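## Task

Read the lot numbers on the shelf edges, each sitting directly under a cardboard box. Move the box labelled 332 onto the desk, or, if no box in this storeroom carries 332, move the one labelled 777 instead. All other cardboard boxes must stay on their own shelves. The robot must not tip over or finish leaning. The box must rest on the desk by itself at the end, not be held there by the robot.

## Robot and tools

Robot: a simulated Hello Robot Stretch 3 with one arm. It has a two-wheel base (0.33 m long, 0.34 m wide), a lift that raises the arm along a mast, and a telescoping arm that reaches out to the robot's RIGHT side. The gripper cannot move forward on its own; drive the base to shift it. The base cannot slide sideways. Turning in place pivots about the point between the wheels, 0.05 m behind the front edge; with the arm retracted and wrist folded the swept radius is 0.28 m, more if the wrist is unfolded and level. Loose objects may occasionally get nudged by the scene.

Frames: the base frame has its origin on the floor between the wheels, x forward, y left, z up. hand_pose is reported in this frame, located where closed fingertips meet; with wrist joints at zero its x axis points up, y back toward the mast, z toward the rear. The odometry frame is the base frame at scene start; base_odometry counts wheel rotation, so slip reads as travel. Heading is positive leftward, -3.142 to 3.142.

execute_actions: argument "actions" is a list holding one action or none (empty just reports state and images). Optional "cameras" lists head_camera, nav_camera, wrist_camera or all; omitted/null means all, [] means none; images come back in the order named on the "pictures" line. An action may contain:
- "base": exactly one of {"translate_m": d}, a relative straight drive in metres from the current base position, forward positive, -1 to 1; or {"rotate_rad": d}, a relative spin in radians, counter-clockwise (left) positive, -3.2 to 3.2. Relative to the last reported base state.
- "joints": a single dict keyed by joint name, each value an absolute target: lift_m 0 to 1.1 (arm height); arm_m 0 to 0.52 (extension); wrist_yaw_rad -1.345 to 4.42 (0 along the arm, positive toward the front, 3.0 folded over the base); wrist_pitch_rad -1.57 to 0.451 (0 level, negative tips fingers down); wrist_roll_rad -2.911 to 2.911 (0 fingers side by side); gripper_m -0.089 to 0.179 (larger is wider; actual fingertip gap is 0.007 m less near closed, 0.025 m less fully open, zero under 0.007); head_pan_rad -3.953 to 1.73 (0 forward, positive left, -1.57 faces along the arm); head_tilt_rad -1.53 to 0.419 (negative down). Completion tolerances: lift/arm/gripper ±0.004, wrist yaw/roll and head ±0.02, pitch ±0.05.
- "contact_limits": {"arm_m": n}, effort percent 1 to 100 at which the arm halts with contact_stop; it also caps arm holding force until the next action. Too low stops instantly; values above the maximum are clipped.
All motions in one action begin together. Joints or base left out may keep driving toward earlier targets. Unknown keys or out-of-range numbers reject the whole call with no motion. If a result reports a stop, remaining motion calls in that reply are skipped.

wait: {"seconds": 0 to 10}; commands nothing, returns state and images.
zoom_image: {"camera": name, "region": [x0, y0, x1, y1]} in pixels of that camera's most recent full image, top-left origin, at most 504x504. Useful for reading lot numbers.
finished_scene: {"scene": number}; irreversibly ends the current scene and reports success, then gives the next task. Replying without any tool call ends everything.

Results: base_status and joint_status tell how each motion ended: done (for the base, wheels turned fully even if slipping), off_target (stopped short, maybe still pushing), contact_stop, time_out, torque_fault. After the last three the target is dropped. Arm and lift halt and go slack when pressed firmly against something; a slack lift may sink under load or be pushed up by closing fingers on a surface. Base, wrist and head have no contact stop and keep pushing. Wrist servos that strain too long switch off for 10 s and go limp. on_its_own describes uncommanded joints; "held at" is the held target, not the position; effort outside the rest range suggests pushing or carrying. motor_effort is percent of maximum, positive toward larger values, peak in brackets; readings carry fixed bias and noise. Positive wheel effort pushes forward. base_tilt is in degrees (forward/right positive, few-degree fixed bias). turned_by_wheels and turned_by_imu give rotation since the previous result.
lidar_m: 12 distances from the base origin, 30-degree sectors starting straight ahead and going counter-clockwise (4th left, 7th back, 10th right); "-" means nothing seen. Plane is 0.17 m above floor, range 0.15 to 12 m; misses transparent or thin items and the robot; the mast and a low lift block some sectors. wrist_depth_mm (45 to 1000) and head_depth_mm (280 to 4000, sideways image) are 7x7 grids of median depth, top-left first.

Cameras: head_camera and nav_camera move with head pan/tilt; wrist_camera rides on the gripper. Calibration lines give K, distortion and T_world_to_cam in the base frame, with small errors that grow for the wrist camera.

Gripper: grip by commanding below the object's width (lower squeezes harder, stall guard may weaken it); release with at least 0.02 above the contact value. Readings do not confirm a grasp.

Speed: fast base motion only when stowed (lift_m under 0.30, arm_m under 0.03, wrist_yaw_rad over 2.54); otherwise slow.

Avoid: folding or unfolding the wrist unless lift_m is 0.32 to 0.95, pitch -0.4 and roll near 0 (after folding, lift may go to 0.25); yaw below -0.4 needs pitch -0.5 or lower. Pushing the arm into rigid things with the gripper above about 0.45 m, repeated pushes after a contact_stop, high contact limits, driving while holding or hooking something fixed, and snagging furniture (worst in reverse) can tip the robot. If tilted, reverse the last move in small steps, free the gripper, and lower lift_m near 0.2. Avoid drops, slips, slams and hard pushes. The scene keeps running between calls while the robot holds its last command.

Each tool is called after "Emit:" as a command line: name --argument value for each argument, lists and objects as JSON in quotes; but a table of rows of numbers goes row by row, as --pt "numbers of a row", without its own name.

## Session

I'll start by checking the robot's state and what the cameras see.

Emit:
execute_actions --actions '[]'

Scene clock: 0.00 s.
base_odometry: x=+0.000 y=+0.000 heading=+0.000 (m, m, rad; odometry frame)
turned_by_wheels: +0.000 (rad since the last result)
turned_by_imu: +0.000 (rad since the last result)
base_tilt: forward=-1.6 right=+0.3 (deg)
lidar_m: 1.78 0.98 1.18 1.46 2.99 1.13 0.73 0.67 0.68 0.84 1.77 1.79
head_depth_mm: 1887 2012 2010 2018 2020 1989 1948 / 1891 2213 2266 2267 2250 2226 2067 / 1906 2089 2109 2155 2181 2223 2053 / 1841 1928 1958 1980 1997 2046 1985 / 1755 1770 1799 1832 1846 1875 1854 / 1630 1663 1675 1694 1707 1711 1007 / 1532 1553 1566 1579 1597 1310 911
base_status: not commanded
joint_positions: lift_m=+0.488 arm_m=-0.002 wrist_yaw_rad=+2.909 wrist_pitch_rad=-0.379 wrist_roll_rad=+0.008 gripper_m=+0.037 head_pan_rad=+0.018 head_tilt_rad=+0.010
joint_status: not commanded
motor_effort: left_wheel=-1 right_wheel=+0 lift_m=+30 arm_m=+0 wrist_yaw_rad=+0 wrist_pitch_rad=+4 wrist_roll_rad=+0 gripper_m=+1 head_pan_rad=+0 head_tilt_rad=+2 (%)
hand_pose: x=+0.0316 y=+0.0796 z=+0.5095 quat_wxyz=(+0.213, +0.708, +0.051, +0.672) (m; base frame)
wrist_depth_mm: - - - - - - - / - - - - - - - / - - - - - - - / - - - - - - - / 916 - 960 917 916 939 939 / 778 - 731 773 799 782 779 / 679 695 693 671 698 706 707
pictures: head_camera (sideways: a quarter turn clockwise sets it upright), nav_camera (sideways: a quarter turn counterclockwise sets it upright), wrist_camera
Images, in order (width x height): head_camera 896x504, nav_camera 672x504, wrist_camera 644x364.

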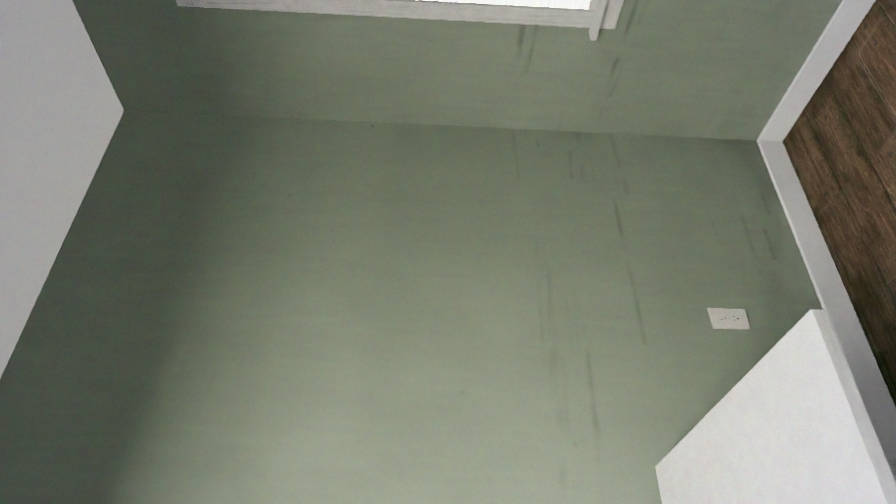

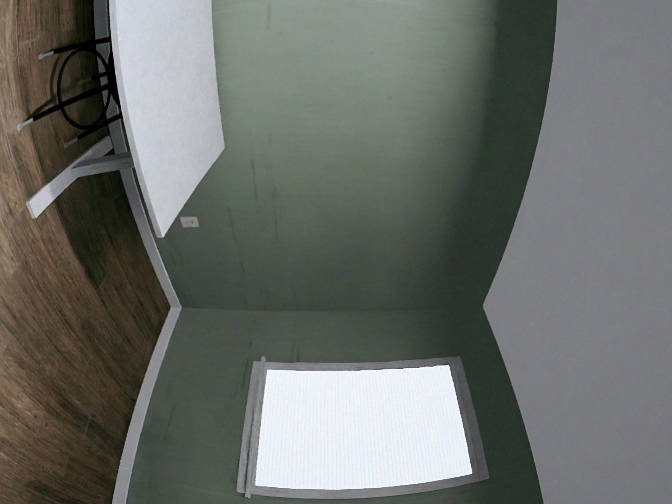

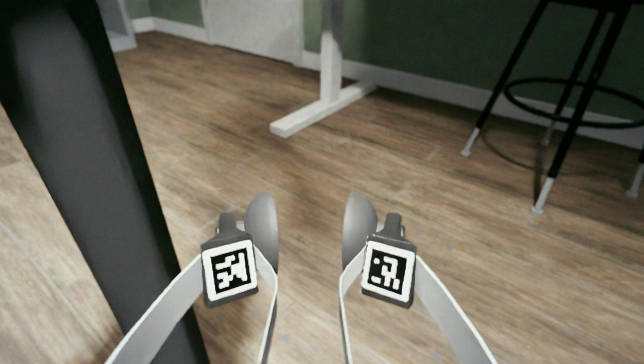

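Emit:
execute_actions --actions '[{"joints": {"head_pan_rad": -1.6, "head_tilt_rad": -0.3}}]' --cameras '["head_camera", "nav_camera"]'

Scene clock: 3.50 s.
base_odometry: x=+0.000 y=+0.000 heading=+0.000 (m, m, rad; odometry frame)
turned_by_wheels: +0.000 (rad since the last result)
turned_by_imu: +0.001 (rad since the last result)
base_tilt: forward=-1.5 right=+0.3 (deg)
lidar_m: 1.78 0.98 1.18 1.46 2.99 1.13 0.73 0.67 0.68 0.84 1.77 1.79
head_depth_mm: 658 685 715 747 786 825 866 / 728 762 798 840 882 936 988 / 811 856 901 949 1009 1073 1152 / 1893 2039 2178 2345 2415 1809 1389 / 1774 1881 1981 2137 2239 1821 1427 / 1643 1755 1853 1985 2095 1812 1426 / 1548 1616 1723 1830 1936 1796 1418
base_status: not commanded
joint_positions: lift_m=+0.488 arm_m=-0.002 wrist_yaw_rad=+2.909 wrist_pitch_rad=-0.379 wrist_roll_rad=+0.008 gripper_m=+0.037 head_pan_rad=-1.593 head_tilt_rad=-0.296
joint_status: all done
motor_effort: left_wheel=-1(1) right_wheel=+0(0) lift_m=+30(30) arm_m=+0(0) wrist_yaw_rad=+1(1) wrist_pitch_rad=+5(5) wrist_roll_rad=+0(0) gripper_m=+0(1) head_pan_rad=-4(58) head_tilt_rad=-2(20) (%)
hand_pose: x=+0.0316 y=+0.0796 z=+0.5095 quat_wxyz=(+0.213, +0.708, +0.051, +0.672) (m; base frame)
wrist_depth_mm: - - - - - - - / - - - - - - - / - - - - - - - / - - - - - - - / 932 - 943 912 936 968 930 / 788 - 747 788 790 789 804 / 692 693 679 688 698 676 700
pictures: head_camera (sideways: a quarter turn clockwise sets it upright), nav_camera (sideways: a quarter turn counterclockwise sets it upright)
camera_calibration (this result's frames):
head_camera: T_world_to_cam=[[-0.036441, 0.316509, -0.947889, 1.25705], [0.999218, 0.0260789, -0.0297064, 0.0361259], [0.0153176, -0.948231, -0.317212, 0.370527], [0, 0, 0, 1]] pos_world=[0.00403492, -0.0474635, 1.31015]
nav_camera: T_world_to_cam=[[-0.00097637, -0.272869, 0.962051, -1.20983], [-0.999088, 0.0413415, 0.0107118, 0.046598], [-0.0426956, -0.961163, -0.27266, 0.313676], [0, 0, 0, 1]] pos_world=[0.0587668, -0.0305573, 1.24894]
Images, in order (width x height): head_camera 896x504, nav_camera 672x504.

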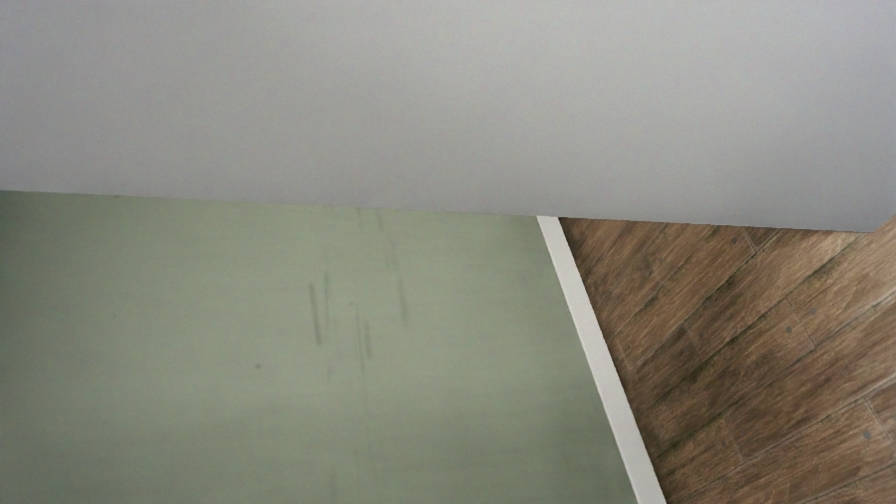

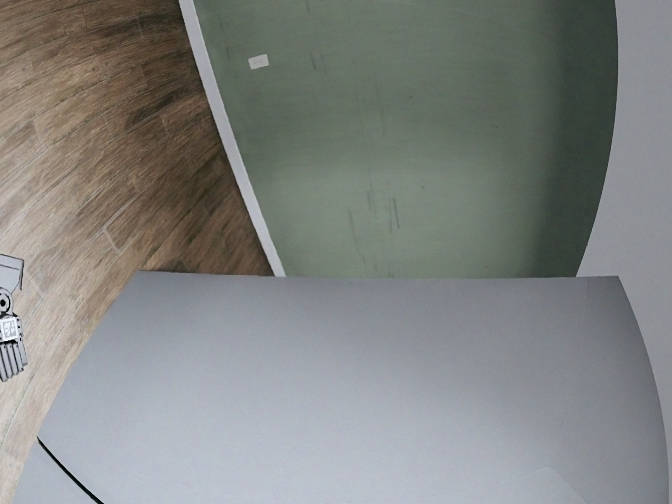

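Emit:
execute_actions --actions '[{"joints": {"head_pan_rad": -3.14, "head_tilt_rad": -0.3}}]' --cameras '["head_camera", "nav_camera"]'

Scene clock: 6.20 s.
base_odometry: x=+0.000 y=+0.000 heading=+0.000 (m, m, rad; odometry frame)
turned_by_wheels: +0.000 (rad since the last result)
turned_by_imu: +0.000 (rad since the last result)
base_tilt: forward=-1.6 right=+0.3 (deg)
lidar_m: 1.78 0.98 1.18 1.46 2.99 1.13 0.73 0.67 0.68 0.84 1.77 1.79
head_depth_mm: 876 949 1047 1154 1298 1458 1440 / 803 865 940 1028 1139 1270 1378 / 739 791 853 928 1012 1126 1253 / 687 733 782 847 918 1001 1101 / 640 680 725 777 838 905 990 / 598 634 674 716 768 829 895 / 563 595 630 672 725 771 830
base_status: not commanded
joint_positions: lift_m=+0.488 arm_m=-0.002 wrist_yaw_rad=+2.909 wrist_pitch_rad=-0.379 wrist_roll_rad=+0.008 gripper_m=+0.037 head_pan_rad=-3.133 head_tilt_rad=-0.296
joint_status: all done
motor_effort: left_wheel=-1(1) right_wheel=+0(0) lift_m=+30(30) arm_m=+0(0) wrist_yaw_rad=+1(1) wrist_pitch_rad=+4(4) wrist_roll_rad=+0(0) gripper_m=+0(0) head_pan_rad=-5(58) head_tilt_rad=-2(1) (%)
hand_pose: x=+0.0316 y=+0.0796 z=+0.5095 quat_wxyz=(+0.213, +0.708, +0.051, +0.672) (m; base frame)
wrist_depth_mm: - - - - - - - / - - - - - - - / - - - - - - - / - - - - - - - / 916 - 964 943 940 952 980 / 773 - 753 775 794 804 797 / 666 679 678 665 689 691 683
pictures: head_camera (sideways: a quarter turn clockwise sets it upright), nav_camera (sideways: a quarter turn counterclockwise sets it upright)
camera_calibration (this result's frames):
head_camera: T_world_to_cam=[[0.315371, 0.0461735, -0.947844, 1.25484], [0.056847, -0.997941, -0.0296995, 0.0418654], [-0.947264, -0.0445158, -0.317347, 0.376575], [0, 0, 0, 1]] pos_world=[-0.0414058, 0.000602221, 1.31014]
nav_camera: T_world_to_cam=[[-0.272907, -0.00742977, 0.962012, -1.20812], [0.0105481, 0.999887, 0.0107146, 0.0404356], [-0.961983, 0.0130715, -0.272798, 0.319462], [0, 0, 0, 1]] pos_world=[-0.0228131, -0.0535829, 1.24894]
Images, in order (width x height): head_camera 896x504, nav_camera 672x504.

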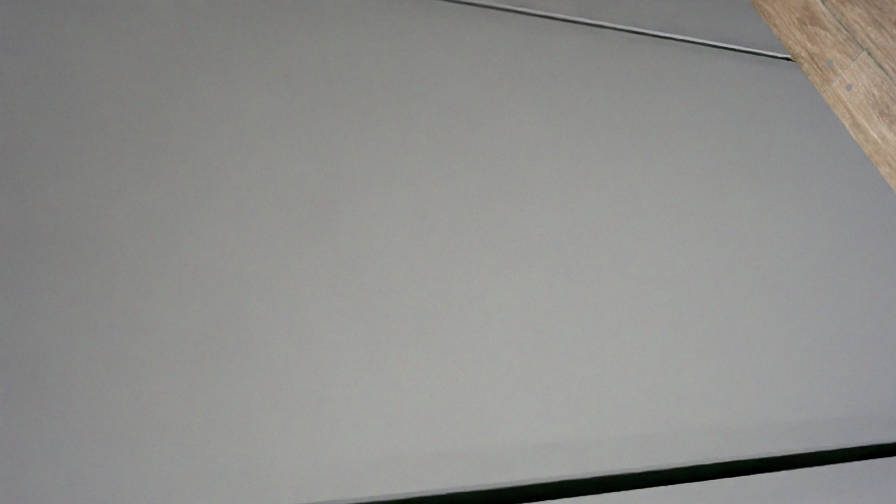

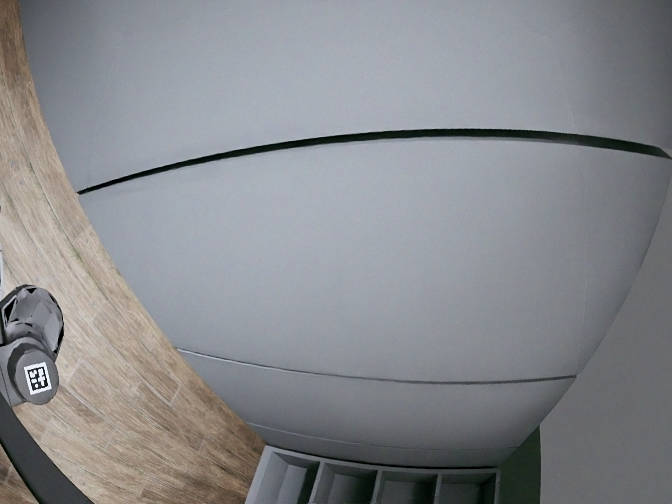

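Emit:
execute_actions --actions '[{"joints": {"head_pan_rad": -3.95, "head_tilt_rad": -0.2}}]' --cameras '["head_camera", "nav_camera"]'

Scene clock: 8.33 s.
base_odometry: x=+0.000 y=+0.000 heading=+0.000 (m, m, rad; odometry frame)
turned_by_wheels: +0.000 (rad since the last result)
turned_by_imu: +0.000 (rad since the last result)
base_tilt: forward=-1.6 right=+0.3 (deg)
lidar_m: 1.78 0.98 1.17 1.46 3.00 1.13 0.73 0.67 0.68 0.84 1.77 1.79
head_depth_mm: - - - - - - - / - - - - - - - / 2634 2750 2833 2981 2769 2021 1550 / 2626 2751 2924 3079 2765 2021 1547 / 2682 2388 2542 2685 2629 2008 1538 / 1786 1727 1792 1869 1942 1867 1529 / 1299 1338 1384 1416 1456 1507 1460
base_status: not commanded
joint_positions: lift_m=+0.488 arm_m=-0.002 wrist_yaw_rad=+2.909 wrist_pitch_rad=-0.379 wrist_roll_rad=+0.008 gripper_m=+0.037 head_pan_rad=-3.928 head_tilt_rad=-0.211
joint_status: head_pan_rad off_target (ended at -3.928, target -3.950); the others done
joint sent to its limit — the command would take head_pan_rad past its lower limit, so that joint was sent only as far as its limit.
motor_effort: left_wheel=+0(1) right_wheel=+0(0) lift_m=+30(30) arm_m=+0(0) wrist_yaw_rad=-1(0) wrist_pitch_rad=+5(5) wrist_roll_rad=+0(0) gripper_m=+1(1) head_pan_rad=-4(54) head_tilt_rad=+4(13) (%)
hand_pose: x=+0.0316 y=+0.0796 z=+0.5095 quat_wxyz=(+0.213, +0.708, +0.051, +0.672) (m; base frame)
wrist_depth_mm: - - - - - - - / - - - - - - - / - - - - - - - / - - - - - - - / 913 - 956 916 961 942 955 / 770 - 745 806 786 796 813 / 683 672 693 676 690 698 684
pictures: head_camera (sideways: a quarter turn clockwise sets it upright), nav_camera (sideways: a quarter turn counterclockwise sets it upright)
camera_calibration (this result's frames):
head_camera: T_world_to_cam=[[0.196156, -0.135168, -0.971212, 1.2861], [-0.674743, -0.737284, -0.0336669, 0.0514967], [-0.711509, 0.661923, -0.235826, 0.269036], [0, 0, 0, 1]] pos_world=[-0.0261069, 0.0337256, 1.31425]
nav_camera: T_world_to_cam=[[-0.138022, 0.131224, 0.981698, -1.23468], [0.722003, 0.691831, 0.00903267, 0.0382843], [-0.677984, 0.710035, -0.190232, 0.210264], [0, 0, 0, 1]] pos_world=[-0.0554982, -0.0137619, 1.25173]
Images, in order (width x height): head_camera 896x504, nav_camera 672x504.

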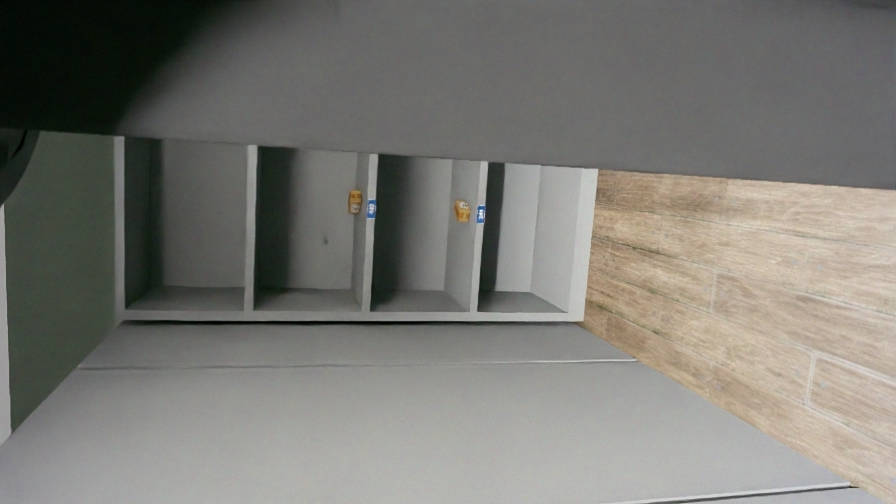

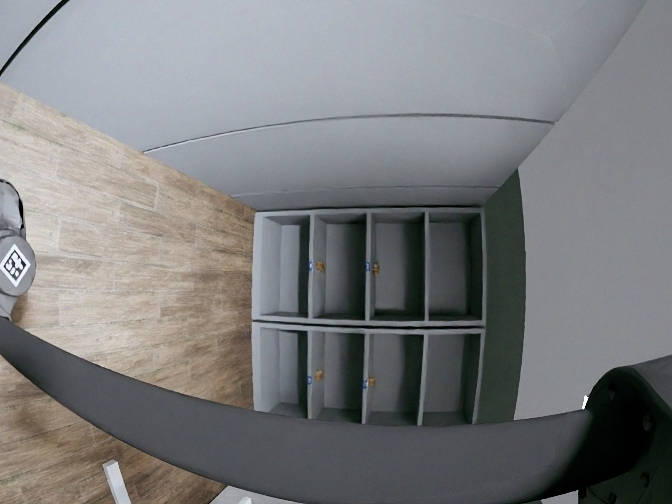

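Emit:
zoom_image --camera "head_camera" --region '[330, 170, 510, 250]'

Emit:
zoom_image --camera "nav_camera" --region '[280, 240, 420, 410]'

Region (330, 170, 510, 250) of head_camera's 896x504 image, scaled by 2.800, with more detail than that image has.

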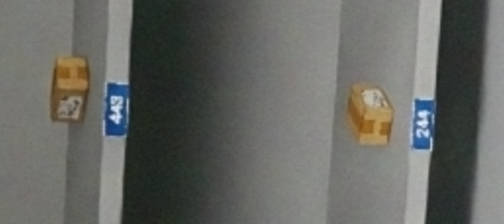

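Region (280, 240, 420, 410) of nav_camera's 672x504 image, scaled by 2.965, with more detail than that image has; it fills the left 415 columns of this view, and the rest is white.

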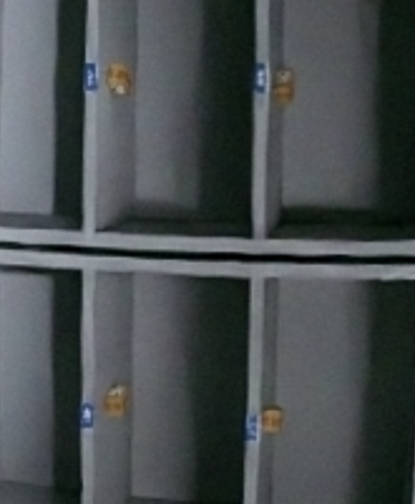

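Emit:
execute_actions --actions '[{"base": {"rotate_rad": -0.4}, "joints": {"lift_m": 0.27, "head_pan_rad": -3.9, "head_tilt_rad": -0.2}}]' --cameras '["head_camera", "nav_camera"]'

Scene clock: 19.43 s.
base_odometry: x=+0.000 y=+0.000 heading=-0.400 (m, m, rad; odometry frame)
turned_by_wheels: -0.400 (rad since the last result)
turned_by_imu: -0.403 (rad since the last result)
base_tilt: forward=-1.6 right=+0.3 (deg)
lidar_m: 1.83 1.24 0.98 1.43 2.24 2.55 0.98 0.70 0.67 0.69 0.93 1.77
head_depth_mm: - - - - - - - / 2886 2685 - - - - - / 2772 2840 3034 3139 2944 2030 1545 / 2663 2811 2981 3131 2822 2013 1547 / 2614 2479 2693 2793 2742 2010 1537 / 2548 2682 2831 2983 2703 1990 1527 / 2480 2609 2741 2863 2646 1998 1516
base_status: done
joint_positions: lift_m=+0.270 arm_m=-0.002 wrist_yaw_rad=+2.909 wrist_pitch_rad=-0.380 wrist_roll_rad=+0.008 gripper_m=+0.037 head_pan_rad=-3.907 head_tilt_rad=-0.211
joint_status: all done
motor_effort: left_wheel=+2(8) right_wheel=-3(8) lift_m=+21(25) arm_m=+0(0) wrist_yaw_rad=+1(0) wrist_pitch_rad=+5(5) wrist_roll_rad=+0(0) gripper_m=+0(0) head_pan_rad=+4(12) head_tilt_rad=+4(3) (%)
hand_pose: x=+0.0316 y=+0.0795 z=+0.2916 quat_wxyz=(+0.214, +0.708, +0.051, +0.671) (m; base frame)
wrist_depth_mm: - - - - - - - / - - - - - - - / - 938 945 941 953 933 962 / 693 727 728 741 730 731 753 / 588 - 621 608 588 598 610 / 494 - - 514 507 516 511 / - - - 450 438 443 442
pictures: head_camera (sideways: a quarter turn clockwise sets it upright), nav_camera (sideways: a quarter turn counterclockwise sets it upright)
camera_calibration (this result's frames):
head_camera: T_world_to_cam=[[0.198826, -0.130886, -0.971255, 1.28614], [-0.659088, -0.751312, -0.0336753, 0.0514122], [-0.725308, 0.646838, -0.235646, 0.268886], [0, 0, 0, 1]] pos_world=[-0.0268077, 0.033039, 1.31426]
nav_camera: T_world_to_cam=[[-0.140621, 0.128165, 0.981733, -1.23471], [0.70729, 0.706866, 0.00902891, 0.0383789], [-0.692796, 0.695639, -0.19005, 0.210117], [0, 0, 0, 1]] pos_world=[-0.0552018, -0.0150483, 1.25174]
Images, in order (width x height): head_camera 896x504, nav_camera 672x504.

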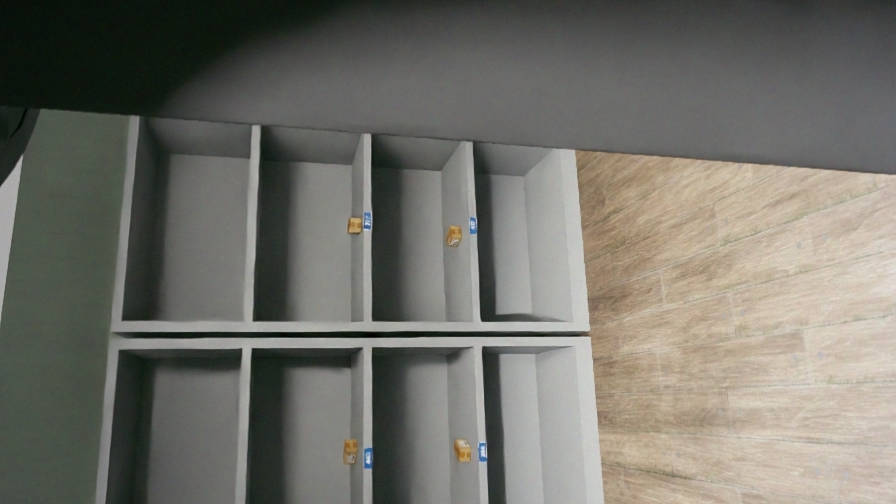

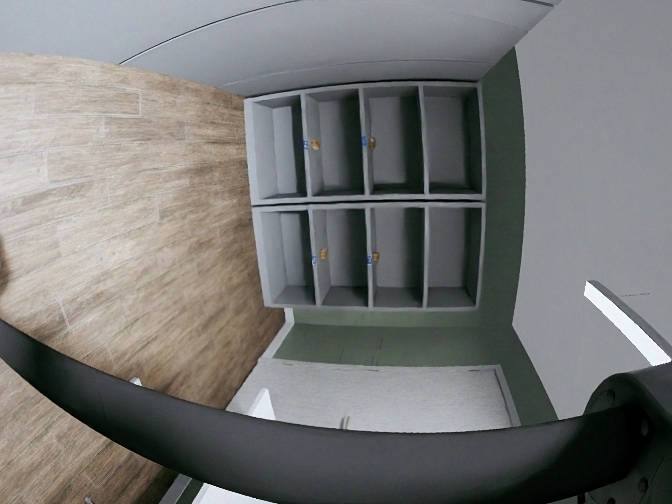

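Emit:
zoom_image --camera "head_camera" --region '[330, 190, 500, 270]'

Region (330, 190, 500, 270) of head_camera's 896x504 image, scaled by 2.965, with more detail than that image has; it fills the top 237 rows of this view, and the rest is white.

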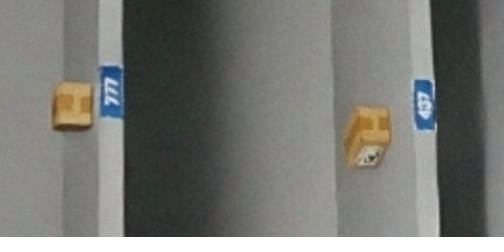

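Emit:
execute_actions --actions '[{"base": {"rotate_rad": -0.73}, "joints": {"head_pan_rad": -2.8, "head_tilt_rad": -0.4}}]' --cameras '[]'

Emit:
execute_actions --actions '[{"base": {"translate_m": 1.0}, "joints": {"head_pan_rad": -1.2, "head_tilt_rad": -0.4}}]' --cameras '["head_camera", "nav_camera"]'

Scene clock: 33.30 s.
base_odometry: x=+0.000 y=+0.000 heading=-1.130 (m, m, rad; odometry frame)
turned_by_wheels: -0.730 (rad since the last result)
turned_by_imu: -0.734 (rad since the last result)
base_tilt: forward=-1.6 right=+0.3 (deg)
lidar_m: 1.77 1.78 1.86 0.98 1.64 1.43 2.55 1.28 0.77 0.67 0.67 0.79
head_depth_mm: 2372 2593 2800 2924 2156 1636 1341 / 2442 2612 2678 2744 2140 1642 1337 / 2480 2682 2900 2873 2151 1644 1333 / 2502 2719 2943 2866 2112 1638 1326 / 2236 2412 2575 2693 2114 1642 1320 / 1721 1774 1859 1942 1957 1633 1322 / 1324 1366 1423 1468 1510 1525 1313
base_status: done
joint_positions: lift_m=+0.270 arm_m=-0.002 wrist_yaw_rad=+2.909 wrist_pitch_rad=-0.380 wrist_roll_rad=+0.008 gripper_m=+0.037 head_pan_rad=-2.807 head_tilt_rad=-0.395
joint_status: all done
motor_effort: left_wheel=+2(11) right_wheel=-3(12) lift_m=+21(21) arm_m=+0(0) wrist_yaw_rad=+0(1) wrist_pitch_rad=+5(5) wrist_roll_rad=+0(0) gripper_m=+0(0) head_pan_rad=+5(58) head_tilt_rad=+0(16) (%)
hand_pose: x=+0.0316 y=+0.0795 z=+0.2916 quat_wxyz=(+0.214, +0.708, +0.051, +0.671) (m; base frame)
wrist_depth_mm: - - - - - - - / - - - - - - - / - 930 904 905 933 940 983 / 711 750 723 714 731 741 751 / 586 - 618 597 591 602 606 / 498 - - 513 511 506 515 / - - - 445 433 446 449
pictures: none
No camera images: the call's "cameras" was empty. Leave "cameras" out to get every camera's image.

Scene clock: 38.30 s.
base_odometry: x=+0.427 y=-0.904 heading=-1.130 (m, m, rad; odometry frame)
turned_by_wheels: +0.000 (rad since the last result)
turned_by_imu: -0.006 (rad since the last result)
base_tilt: forward=-1.6 right=+0.3 (deg)
lidar_m: 0.79 0.79 0.93 1.66 1.64 1.53 3.56 0.84 0.50 0.49 1.54 0.91
head_depth_mm: 1539 1671 1799 1955 2053 983 916 / 1567 1695 1820 2002 2110 1643 1327 / 1587 1718 1859 2028 2144 1644 1324 / 1611 1744 1893 2072 2148 1634 1325 / 1640 1772 1929 2121 2104 1631 1323 / 1661 1788 1941 2104 2041 1629 1319 / 1486 1531 1593 1655 1716 1589 1317
base_status: done
joint_positions: lift_m=+0.270 arm_m=-0.002 wrist_yaw_rad=+2.909 wrist_pitch_rad=-0.381 wrist_roll_rad=+0.008 gripper_m=+0.037 head_pan_rad=-1.207 head_tilt_rad=-0.395
joint_status: all done
motor_effort: left_wheel=+3(14) right_wheel=-3(8) lift_m=+21(21) arm_m=+0(0) wrist_yaw_rad=+0(1) wrist_pitch_rad=+6(5) wrist_roll_rad=+0(0) gripper_m=+1(1) head_pan_rad=+5(56) head_tilt_rad=-2(4) (%)
hand_pose: x=+0.0316 y=+0.0794 z=+0.2915 quat_wxyz=(+0.214, +0.708, +0.052, +0.671) (m; base frame)
wrist_depth_mm: - - - - - 845 677 / - - - - - 882 698 / - 917 934 941 976 882 720 / 694 743 728 747 745 744 729 / 594 - 605 599 610 614 610 / 508 - - 513 500 509 516 / - - - 451 435 444 445
pictures: head_camera (sideways: a quarter turn clockwise sets it upright), nav_camera (sideways: a quarter turn counterclockwise sets it upright)
camera_calibration (this result's frames):
head_camera: T_world_to_cam=[[-0.185727, 0.366034, -0.91188, 1.21096], [0.915065, 0.402543, -0.0247922, 0.030238], [0.357996, -0.839034, -0.409708, 0.48881], [0, 0, 0, 1]] pos_world=[0.0222455, -0.045296, 1.30527]
nav_camera: T_world_to_cam=[[0.135218, -0.341184, 0.93022, -1.1691], [-0.940856, -0.338574, 0.0125821, 0.0438094], [0.310655, -0.876904, -0.366786, 0.434021], [0, 0, 0, 1]] pos_world=[0.0644698, -0.00345003, 1.24616]
Images, in order (width x height): head_camera 896x504, nav_camera 672x504.

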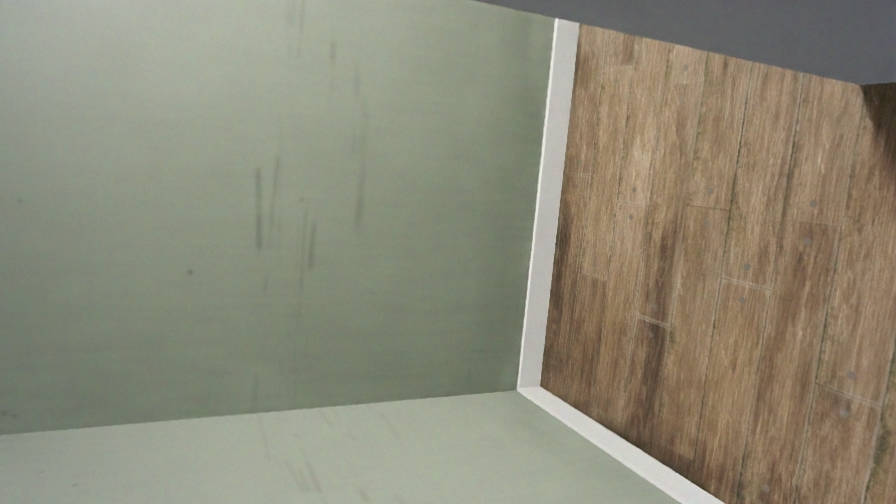

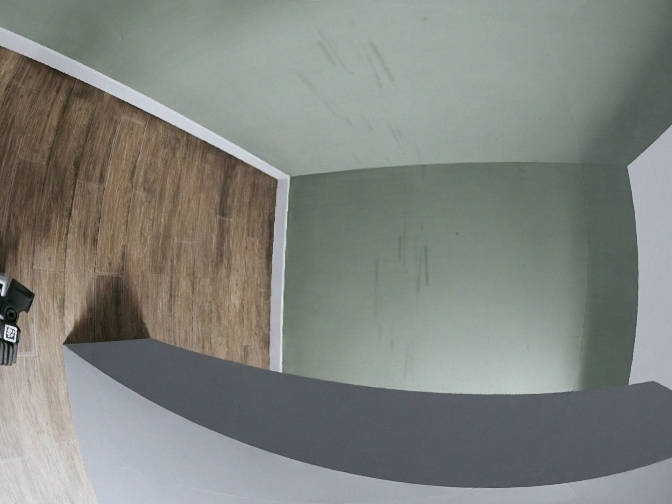

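Emit:
execute_actions --actions '[{"base": {"rotate_rad": -1.08}, "joints": {"head_pan_rad": -1.2, "head_tilt_rad": -0.4}}]' --cameras '[]'

Emit:
execute_actions --actions '[{"base": {"translate_m": 1.0}, "joints": {"head_pan_rad": -1.6, "head_tilt_rad": -0.3}}]' --cameras '["head_camera", "nav_camera"]'

Scene clock: 54.07 s.
base_odometry: x=+0.427 y=-0.904 heading=-2.210 (m, m, rad; odometry frame)
turned_by_wheels: -1.080 (rad since the last result)
turned_by_imu: -1.086 (rad since the last result)
base_tilt: forward=-1.6 right=+0.3 (deg)
lidar_m: 1.64 0.93 0.80 0.79 0.91 1.55 1.53 1.53 3.56 0.89 0.51 0.49
head_depth_mm: 957 1092 1280 1558 1909 1647 1346 / 779 875 993 1145 1361 1541 1335 / 663 730 811 911 1039 1219 1295 / 576 628 685 757 845 954 1099 / 509 549 592 646 706 784 882 / 457 487 523 563 611 667 734 / 413 439 468 500 537 581 655
base_status: done
joint_positions: lift_m=+0.270 arm_m=-0.002 wrist_yaw_rad=+2.909 wrist_pitch_rad=-0.381 wrist_roll_rad=+0.008 gripper_m=+0.037 head_pan_rad=-1.207 head_tilt_rad=-0.395
joint_status: all done
motor_effort: left_wheel=+3(12) right_wheel=-3(10) lift_m=+21(21) arm_m=+0(0) wrist_yaw_rad=-1(0) wrist_pitch_rad=+5(5) wrist_roll_rad=+0(0) gripper_m=+0(0) head_pan_rad=+5(5) head_tilt_rad=-3(2) (%)
hand_pose: x=+0.0316 y=+0.0794 z=+0.2915 quat_wxyz=(+0.214, +0.708, +0.052, +0.671) (m; base frame)
wrist_depth_mm: - 778 788 791 770 791 799 / - 873 867 843 851 846 871 / - 896 906 906 904 892 916 / 705 752 743 743 736 734 745 / 584 - 606 590 604 602 617 / 505 - - 504 502 513 515 / - - - 448 442 447 446
pictures: none
No camera images: the call's "cameras" was empty. Leave "cameras" out to get every camera's image.

Scene clock: 59.07 s.
base_odometry: x=-0.169 y=-1.707 heading=-2.209 (m, m, rad; odometry frame)
turned_by_wheels: +0.000 (rad since the last result)
turned_by_imu: -0.006 (rad since the last result)
base_tilt: forward=-1.5 right=+0.3 (deg)
lidar_m: 0.93 0.65 0.55 0.55 0.63 1.07 2.53 0.56 0.48 1.94 1.09 0.93
head_depth_mm: 2683 1970 1252 1113 1256 1031 557 / 3617 3825 - 3514 2329 1678 1363 / 3649 3887 - 3814 2449 1793 1412 / 3130 3433 3684 3518 2412 1783 1424 / 2301 2412 2559 2733 2412 1782 1403 / 1801 1872 1950 2058 2116 1777 1405 / 1467 1520 1583 1637 1713 1688 1393
base_status: done
joint_positions: lift_m=+0.270 arm_m=-0.002 wrist_yaw_rad=+2.909 wrist_pitch_rad=-0.381 wrist_roll_rad=+0.008 gripper_m=+0.037 head_pan_rad=-1.593 head_tilt_rad=-0.310
joint_status: all done
motor_effort: left_wheel=+2(14) right_wheel=-4(8) lift_m=+21(22) arm_m=+0(0) wrist_yaw_rad=+0(2) wrist_pitch_rad=+6(5) wrist_roll_rad=+0(0) gripper_m=+0(0) head_pan_rad=-4(38) head_tilt_rad=+4(13) (%)
hand_pose: x=+0.0316 y=+0.0794 z=+0.2915 quat_wxyz=(+0.214, +0.708, +0.052, +0.671) (m; base frame)
wrist_depth_mm: - 558 554 552 558 555 554 / - 601 609 601 602 600 608 / - 657 665 667 663 654 671 / 695 696 698 702 694 685 694 / 609 - 611 592 610 601 612 / 508 - - 509 510 511 521 / - - - 448 441 446 454
pictures: head_camera (sideways: a quarter turn clockwise sets it upright), nav_camera (sideways: a quarter turn counterclockwise sets it upright)
camera_calibration (this result's frames):
head_camera: T_world_to_cam=[[-0.0360793, 0.329619, -0.943424, 1.25122], [0.999233, 0.0262622, -0.0290379, 0.035255], [0.015205, -0.943749, -0.330314, 0.387579], [0, 0, 0, 1]] pos_world=[0.00402186, -0.0475728, 1.30947]
nav_camera: T_world_to_cam=[[-0.0013328, -0.286171, 0.958178, -1.20477], [-0.999082, 0.0414148, 0.0109793, 0.0462499], [-0.0428247, -0.957283, -0.285963, 0.330991], [0, 0, 0, 1]] pos_world=[0.0587763, -0.0298326, 1.24852]
Images, in order (width x height): head_camera 896x504, nav_camera 672x504.

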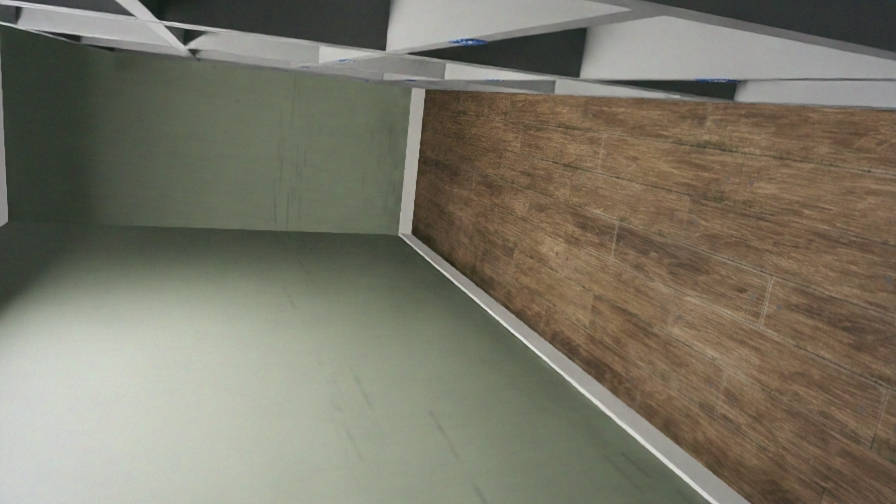

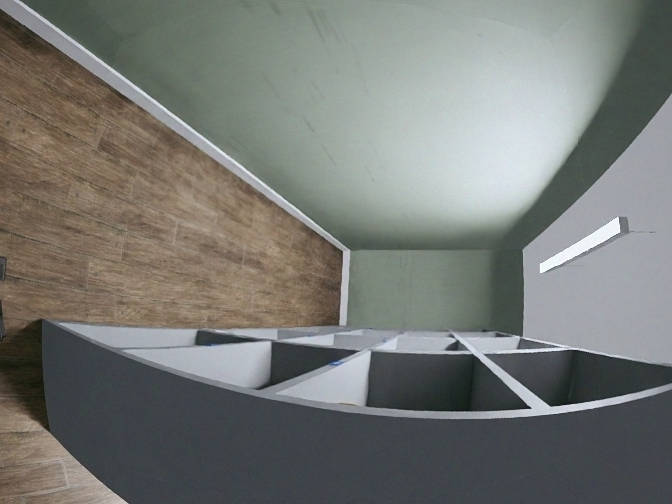

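Emit:
zoom_image --camera "head_camera" --region '[270, 0, 770, 130]'

Region (270, 0, 770, 130) of head_camera's 896x504 image, scaled by 1.008, with more detail than that image has; it fills the top 131 rows of this view, and the rest is white.

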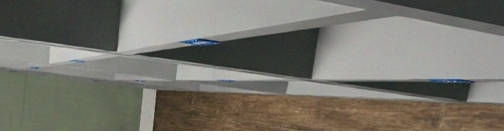

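Emit:
execute_actions --actions '[{"base": {"rotate_rad": -1.25}, "joints": {"head_pan_rad": -1.2, "head_tilt_rad": -0.3}}]' --cameras '[]'

Emit:
execute_actions --actions '[{"base": {"translate_m": 1.0}, "joints": {"head_pan_rad": -1.9, "head_tilt_rad": -0.6}}]' --cameras '["head_camera", "nav_camera"]'

Scene clock: 67.43 s.
base_odometry: x=-0.169 y=-1.707 heading=+2.824 (m, m, rad; odometry frame)
turned_by_wheels: -1.250 (rad since the last result)
turned_by_imu: -1.256 (rad since the last result)
base_tilt: forward=-1.6 right=+0.3 (deg)
lidar_m: 1.28 0.96 0.93 0.76 0.57 0.55 0.58 0.81 2.44 0.65 0.49 0.48
head_depth_mm: 2958 3123 3161 3310 2439 1806 1440 / 539 584 635 3063 2238 1743 1425 / 498 535 578 630 690 768 857 / 464 496 532 576 624 687 757 / 433 461 492 528 572 620 680 / 406 431 458 490 525 566 616 / 382 403 428 455 487 522 563
base_status: done
joint_positions: lift_m=+0.270 arm_m=-0.002 wrist_yaw_rad=+2.909 wrist_pitch_rad=-0.381 wrist_roll_rad=+0.008 gripper_m=+0.037 head_pan_rad=-1.207 head_tilt_rad=-0.309
joint_status: all done
motor_effort: left_wheel=+2(13) right_wheel=-3(11) lift_m=+21(21) arm_m=+0(0) wrist_yaw_rad=+0(1) wrist_pitch_rad=+5(5) wrist_roll_rad=+0(0) gripper_m=+0(0) head_pan_rad=+5(39) head_tilt_rad=+4(6) (%)
hand_pose: x=+0.0316 y=+0.0794 z=+0.2915 quat_wxyz=(+0.214, +0.708, +0.052, +0.671) (m; base frame)
wrist_depth_mm: - 725 993 963 884 822 768 / - 776 - - 943 880 804 / - 815 928 924 935 920 878 / 560 731 710 729 766 740 747 / 580 - 619 590 597 598 622 / 497 - - 515 508 516 511 / - - - 453 445 447 452
pictures: none
No camera images: the call's "cameras" was empty. Leave "cameras" out to get every camera's image.

Scene clock: 72.43 s.
base_odometry: x=-1.119 y=-1.395 heading=+2.824 (m, m, rad; odometry frame)
turned_by_wheels: +0.000 (rad since the last result)
turned_by_imu: -0.006 (rad since the last result)
base_tilt: forward=-1.6 right=+0.3 (deg)
lidar_m: 0.55 0.41 0.40 0.42 0.59 1.41 1.47 0.71 1.07 0.79 1.56 1.43
head_depth_mm: 837 912 711 1160 1004 1224 1141 / 862 943 705 1191 1002 1252 1160 / 881 968 707 1221 999 1288 1175 / 907 981 745 1240 1001 1315 1184 / 933 1008 744 1274 1039 1318 1188 / 909 956 785 1136 1065 1286 1183 / 756 804 785 909 1028 1307 1188
base_status: done
joint_positions: lift_m=+0.270 arm_m=-0.002 wrist_yaw_rad=+2.909 wrist_pitch_rad=-0.381 wrist_roll_rad=+0.008 gripper_m=+0.037 head_pan_rad=-1.893 head_tilt_rad=-0.593
joint_status: all done
motor_effort: left_wheel=+2(14) right_wheel=-4(8) lift_m=+22(21) arm_m=+0(0) wrist_yaw_rad=-1(0) wrist_pitch_rad=+5(5) wrist_roll_rad=+0(0) gripper_m=+1(1) head_pan_rad=-5(52) head_tilt_rad=-3(22) (%)
hand_pose: x=+0.0316 y=+0.0794 z=+0.2915 quat_wxyz=(+0.214, +0.708, +0.052, +0.671) (m; base frame)
wrist_depth_mm: - 502 461 425 393 366 344 / - 539 517 464 423 396 372 / - 600 560 515 462 425 399 / 699 650 606 556 508 467 434 / 588 - 615 588 525 494 456 / 499 - - 505 519 509 483 / - - - 453 439 444 445
pictures: head_camera (sideways: a quarter turn clockwise sets it upright), nav_camera (sideways: a quarter turn counterclockwise sets it upright)
camera_calibration (this result's frames):
head_camera: T_world_to_cam=[[0.142092, 0.562859, -0.814248, 1.08163], [0.964351, -0.264237, -0.0143709, 0.016365], [-0.223244, -0.783179, -0.580339, 0.714371], [0, 0, 0, 1]] pos_world=[-0.00999426, -0.045001, 1.29553]
nav_camera: T_world_to_cam=[[-0.166838, -0.515807, 0.840303, -1.04996], [-0.943469, 0.33108, 0.0159072, 0.0395001], [-0.286412, -0.790145, -0.541884, 0.665504], [0, 0, 0, 1]] pos_world=[0.0527019, -0.0288113, 1.24229]
Images, in order (width x height): head_camera 896x504, nav_camera 672x504.

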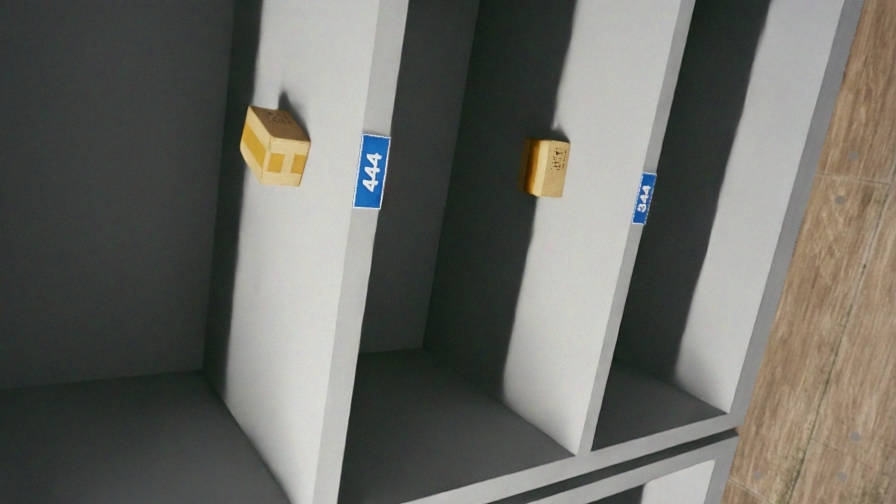

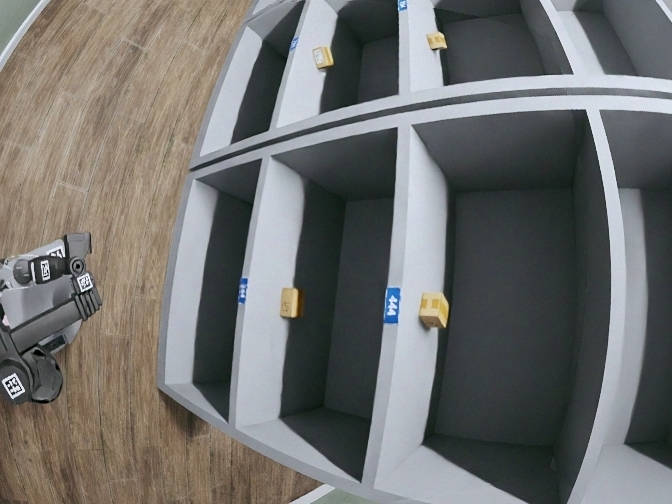

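Emit:
execute_actions --actions '[{"base": {"rotate_rad": -0.533}, "joints": {"head_pan_rad": -0.45, "head_tilt_rad": -0.35}}]' --cameras '["head_camera", "nav_camera"]'

Scene clock: 77.07 s.
base_odometry: x=-1.119 y=-1.395 heading=+2.291 (m, m, rad; odometry frame)
turned_by_wheels: -0.533 (rad since the last result)
turned_by_imu: -0.535 (rad since the last result)
base_tilt: forward=-1.6 right=+0.3 (deg)
lidar_m: 1.48 0.56 0.41 0.40 0.42 0.58 1.41 1.47 0.71 1.07 0.79 1.54
head_depth_mm: 1118 1397 1399 955 1182 932 1009 / 1363 1538 1568 1686 1343 1499 1297 / 1337 1465 1548 1733 1475 1613 1362 / 1326 1441 1554 1679 1850 1699 1361 / 2103 2254 2390 2600 2239 1697 1360 / 2791 3024 3252 3280 2222 1682 1350 / 2736 2941 3134 3271 2223 1669 1351
base_status: done
joint_positions: lift_m=+0.270 arm_m=-0.002 wrist_yaw_rad=+2.909 wrist_pitch_rad=-0.381 wrist_roll_rad=+0.008 gripper_m=+0.037 head_pan_rad=-0.457 head_tilt_rad=-0.359
joint_status: all done
motor_effort: left_wheel=+2(12) right_wheel=-4(12) lift_m=+21(21) arm_m=+0(0) wrist_yaw_rad=-1(0) wrist_pitch_rad=+5(5) wrist_roll_rad=+0(0) gripper_m=+0(0) head_pan_rad=+5(58) head_tilt_rad=+4(19) (%)
hand_pose: x=+0.0316 y=+0.0794 z=+0.2915 quat_wxyz=(+0.214, +0.708, +0.052, +0.671) (m; base frame)
wrist_depth_mm: - 384 406 427 447 481 512 / - 411 434 462 497 531 573 / - 447 477 504 538 597 641 / 459 494 515 559 601 647 687 / 478 - 540 576 603 607 614 / 507 - - 522 506 513 516 / - - - 453 443 445 448
pictures: head_camera (sideways: a quarter turn clockwise sets it upright), nav_camera (sideways: a quarter turn counterclockwise sets it upright)
camera_calibration (this result's frames):
head_camera: T_world_to_cam=[[-0.355361, 0.126473, -0.926133, 1.23059], [0.396046, 0.917845, -0.026623, 0.0357887], [0.84668, -0.376252, -0.376255, 0.442296], [0, 0, 0, 1]] pos_world=[0.048648, -0.0220709, 1.30706]
nav_camera: T_world_to_cam=[[0.30089, -0.142434, 0.942962, -1.18674], [-0.458079, -0.888832, 0.0119107, 0.041738], [0.836438, -0.435535, -0.332687, 0.386436], [0, 0, 0, 1]] pos_world=[0.0529676, 0.0363721, 1.24712]
Images, in order (width x height): head_camera 896x504, nav_camera 672x504.

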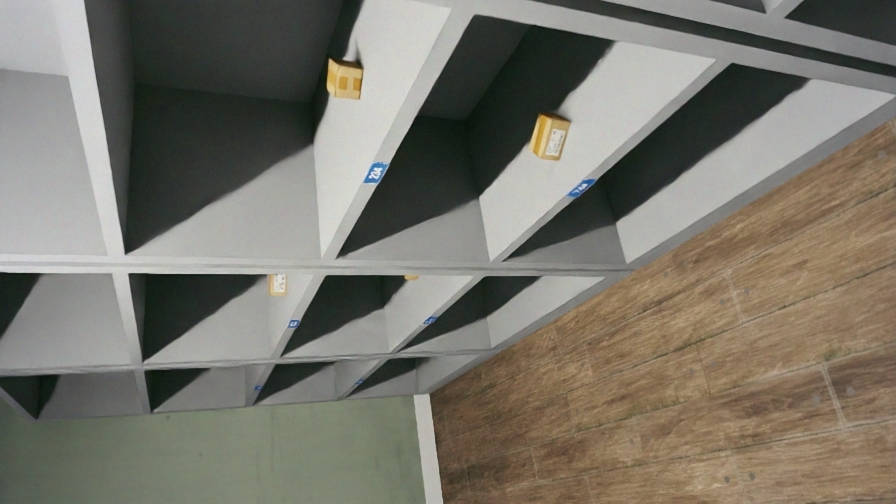

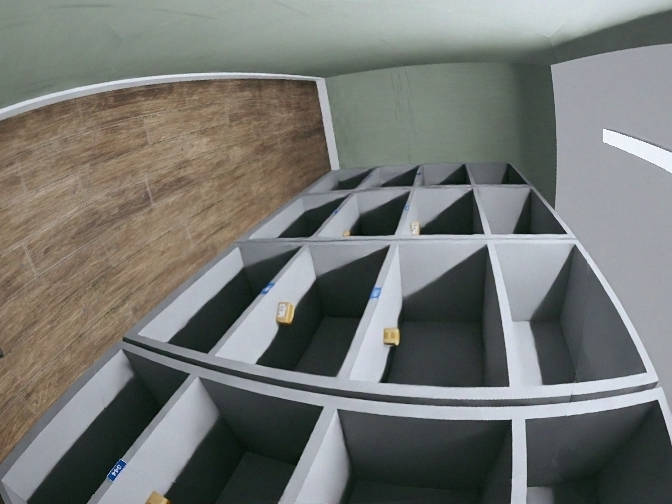

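Emit:
zoom_image --camera "head_camera" --region '[350, 140, 610, 220]'

Emit:
zoom_image --camera "head_camera" --region '[240, 300, 450, 400]'

Region (350, 140, 610, 220) of head_camera's 896x504 image, scaled by 1.938, with more detail than that image has; it fills the top 155 rows of this view, and the rest is white.

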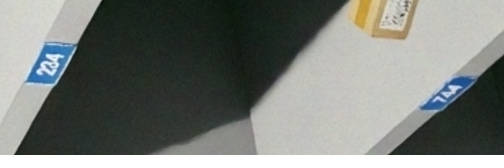

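Region (240, 300, 450, 400) of head_camera's 896x504 image, scaled by 2.400, with more detail than that image has; it fills the top 240 rows of this view, and the rest is white.

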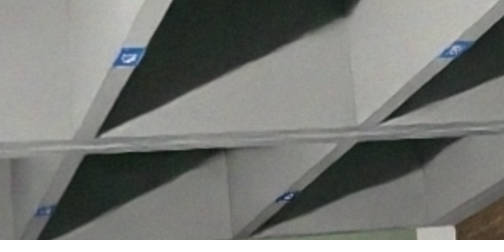

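Emit:
execute_actions --actions '[{"base": {"translate_m": 1.0}, "joints": {"head_pan_rad": -0.5, "head_tilt_rad": -0.35}}]' --cameras '["head_camera"]'

Scene clock: 85.47 s.
base_odometry: x=-1.779 y=-0.643 heading=+2.291 (m, m, rad; odometry frame)
turned_by_wheels: +0.000 (rad since the last result)
turned_by_imu: -0.006 (rad since the last result)
base_tilt: forward=-1.5 right=+0.3 (deg)
lidar_m: 1.47 0.55 0.40 0.39 0.41 0.56 1.57 1.50 0.75 1.08 0.76 1.51
head_depth_mm: 1107 1349 1361 955 1287 928 967 / 1352 1494 1526 1632 1338 1454 1297 / 1293 1437 1509 1690 1406 1604 1348 / 1269 1380 1477 1634 1778 1660 1363 / 2043 2228 2365 2446 2205 1694 1363 / 2005 2149 2337 2500 2202 1689 1360 / 1944 2066 2218 2379 2214 1686 1347
base_status: done
joint_positions: lift_m=+0.270 arm_m=-0.002 wrist_yaw_rad=+2.909 wrist_pitch_rad=-0.381 wrist_roll_rad=+0.008 gripper_m=+0.037 head_pan_rad=-0.493 head_tilt_rad=-0.358
joint_status: all done
motor_effort: left_wheel=+3(13) right_wheel=-4(8) lift_m=+22(22) arm_m=+0(0) wrist_yaw_rad=+1(0) wrist_pitch_rad=+6(5) wrist_roll_rad=+0(0) gripper_m=+0(0) head_pan_rad=-4(13) head_tilt_rad=+3(3) (%)
hand_pose: x=+0.0316 y=+0.0794 z=+0.2915 quat_wxyz=(+0.214, +0.708, +0.052, +0.671) (m; base frame)
wrist_depth_mm: - 375 397 413 443 473 512 / - 401 427 451 484 516 561 / - 439 462 494 538 584 633 / 441 477 502 542 588 629 682 / 470 - 527 571 613 615 596 / 497 - - 517 509 505 512 / - - - 454 436 446 441
pictures: head_camera (sideways: a quarter turn clockwise sets it upright)
camera_calibration (this result's frames):
head_camera: T_world_to_cam=[[-0.350158, 0.13882, -0.926347, 1.23084], [0.428551, 0.903124, -0.0266514, 0.0356274], [0.832907, -0.406319, -0.375728, 0.441693], [0, 0, 0, 1]] pos_world=[0.0478309, -0.0235733, 1.30709]
Images, in order (width x height): head_camera 896x504.

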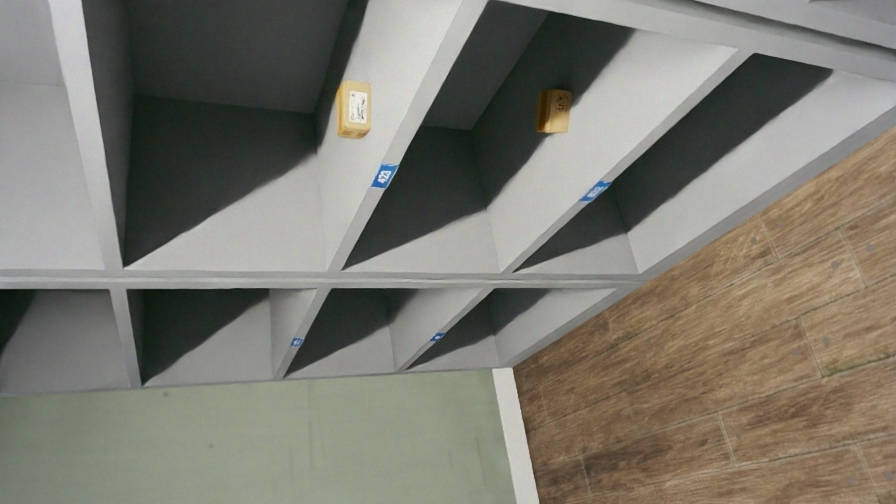

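Emit:
zoom_image --camera "head_camera" --region '[540, 150, 660, 230]'

Emit:
zoom_image --camera "head_camera" --region '[330, 140, 450, 220]'

Emit:
zoom_image --camera "head_camera" --region '[270, 310, 460, 370]'

Region (540, 150, 660, 230) of head_camera's 896x504 image, scaled by 4.200, with more detail than that image has.

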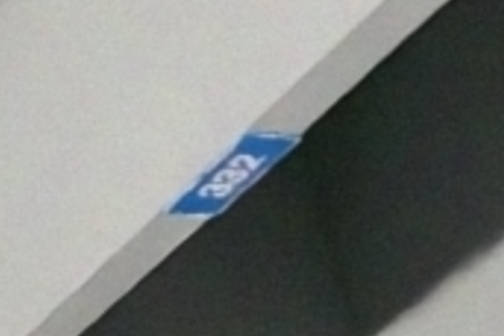

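Region (330, 140, 450, 220) of head_camera's 896x504 image, scaled by 4.200, with more detail than that image has.

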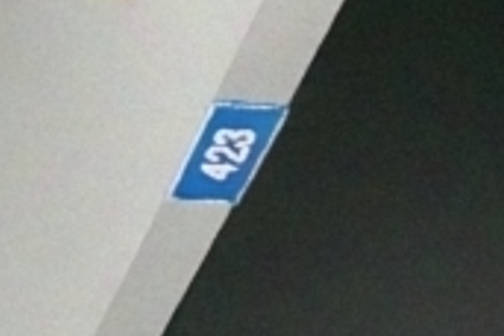

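Region (270, 310, 460, 370) of head_camera's 896x504 image, scaled by 2.653, with more detail than that image has; it fills the top 159 rows of this view, and the rest is white.

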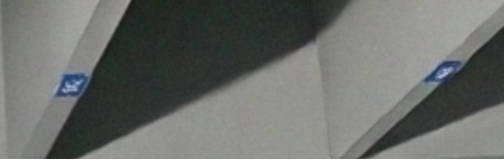

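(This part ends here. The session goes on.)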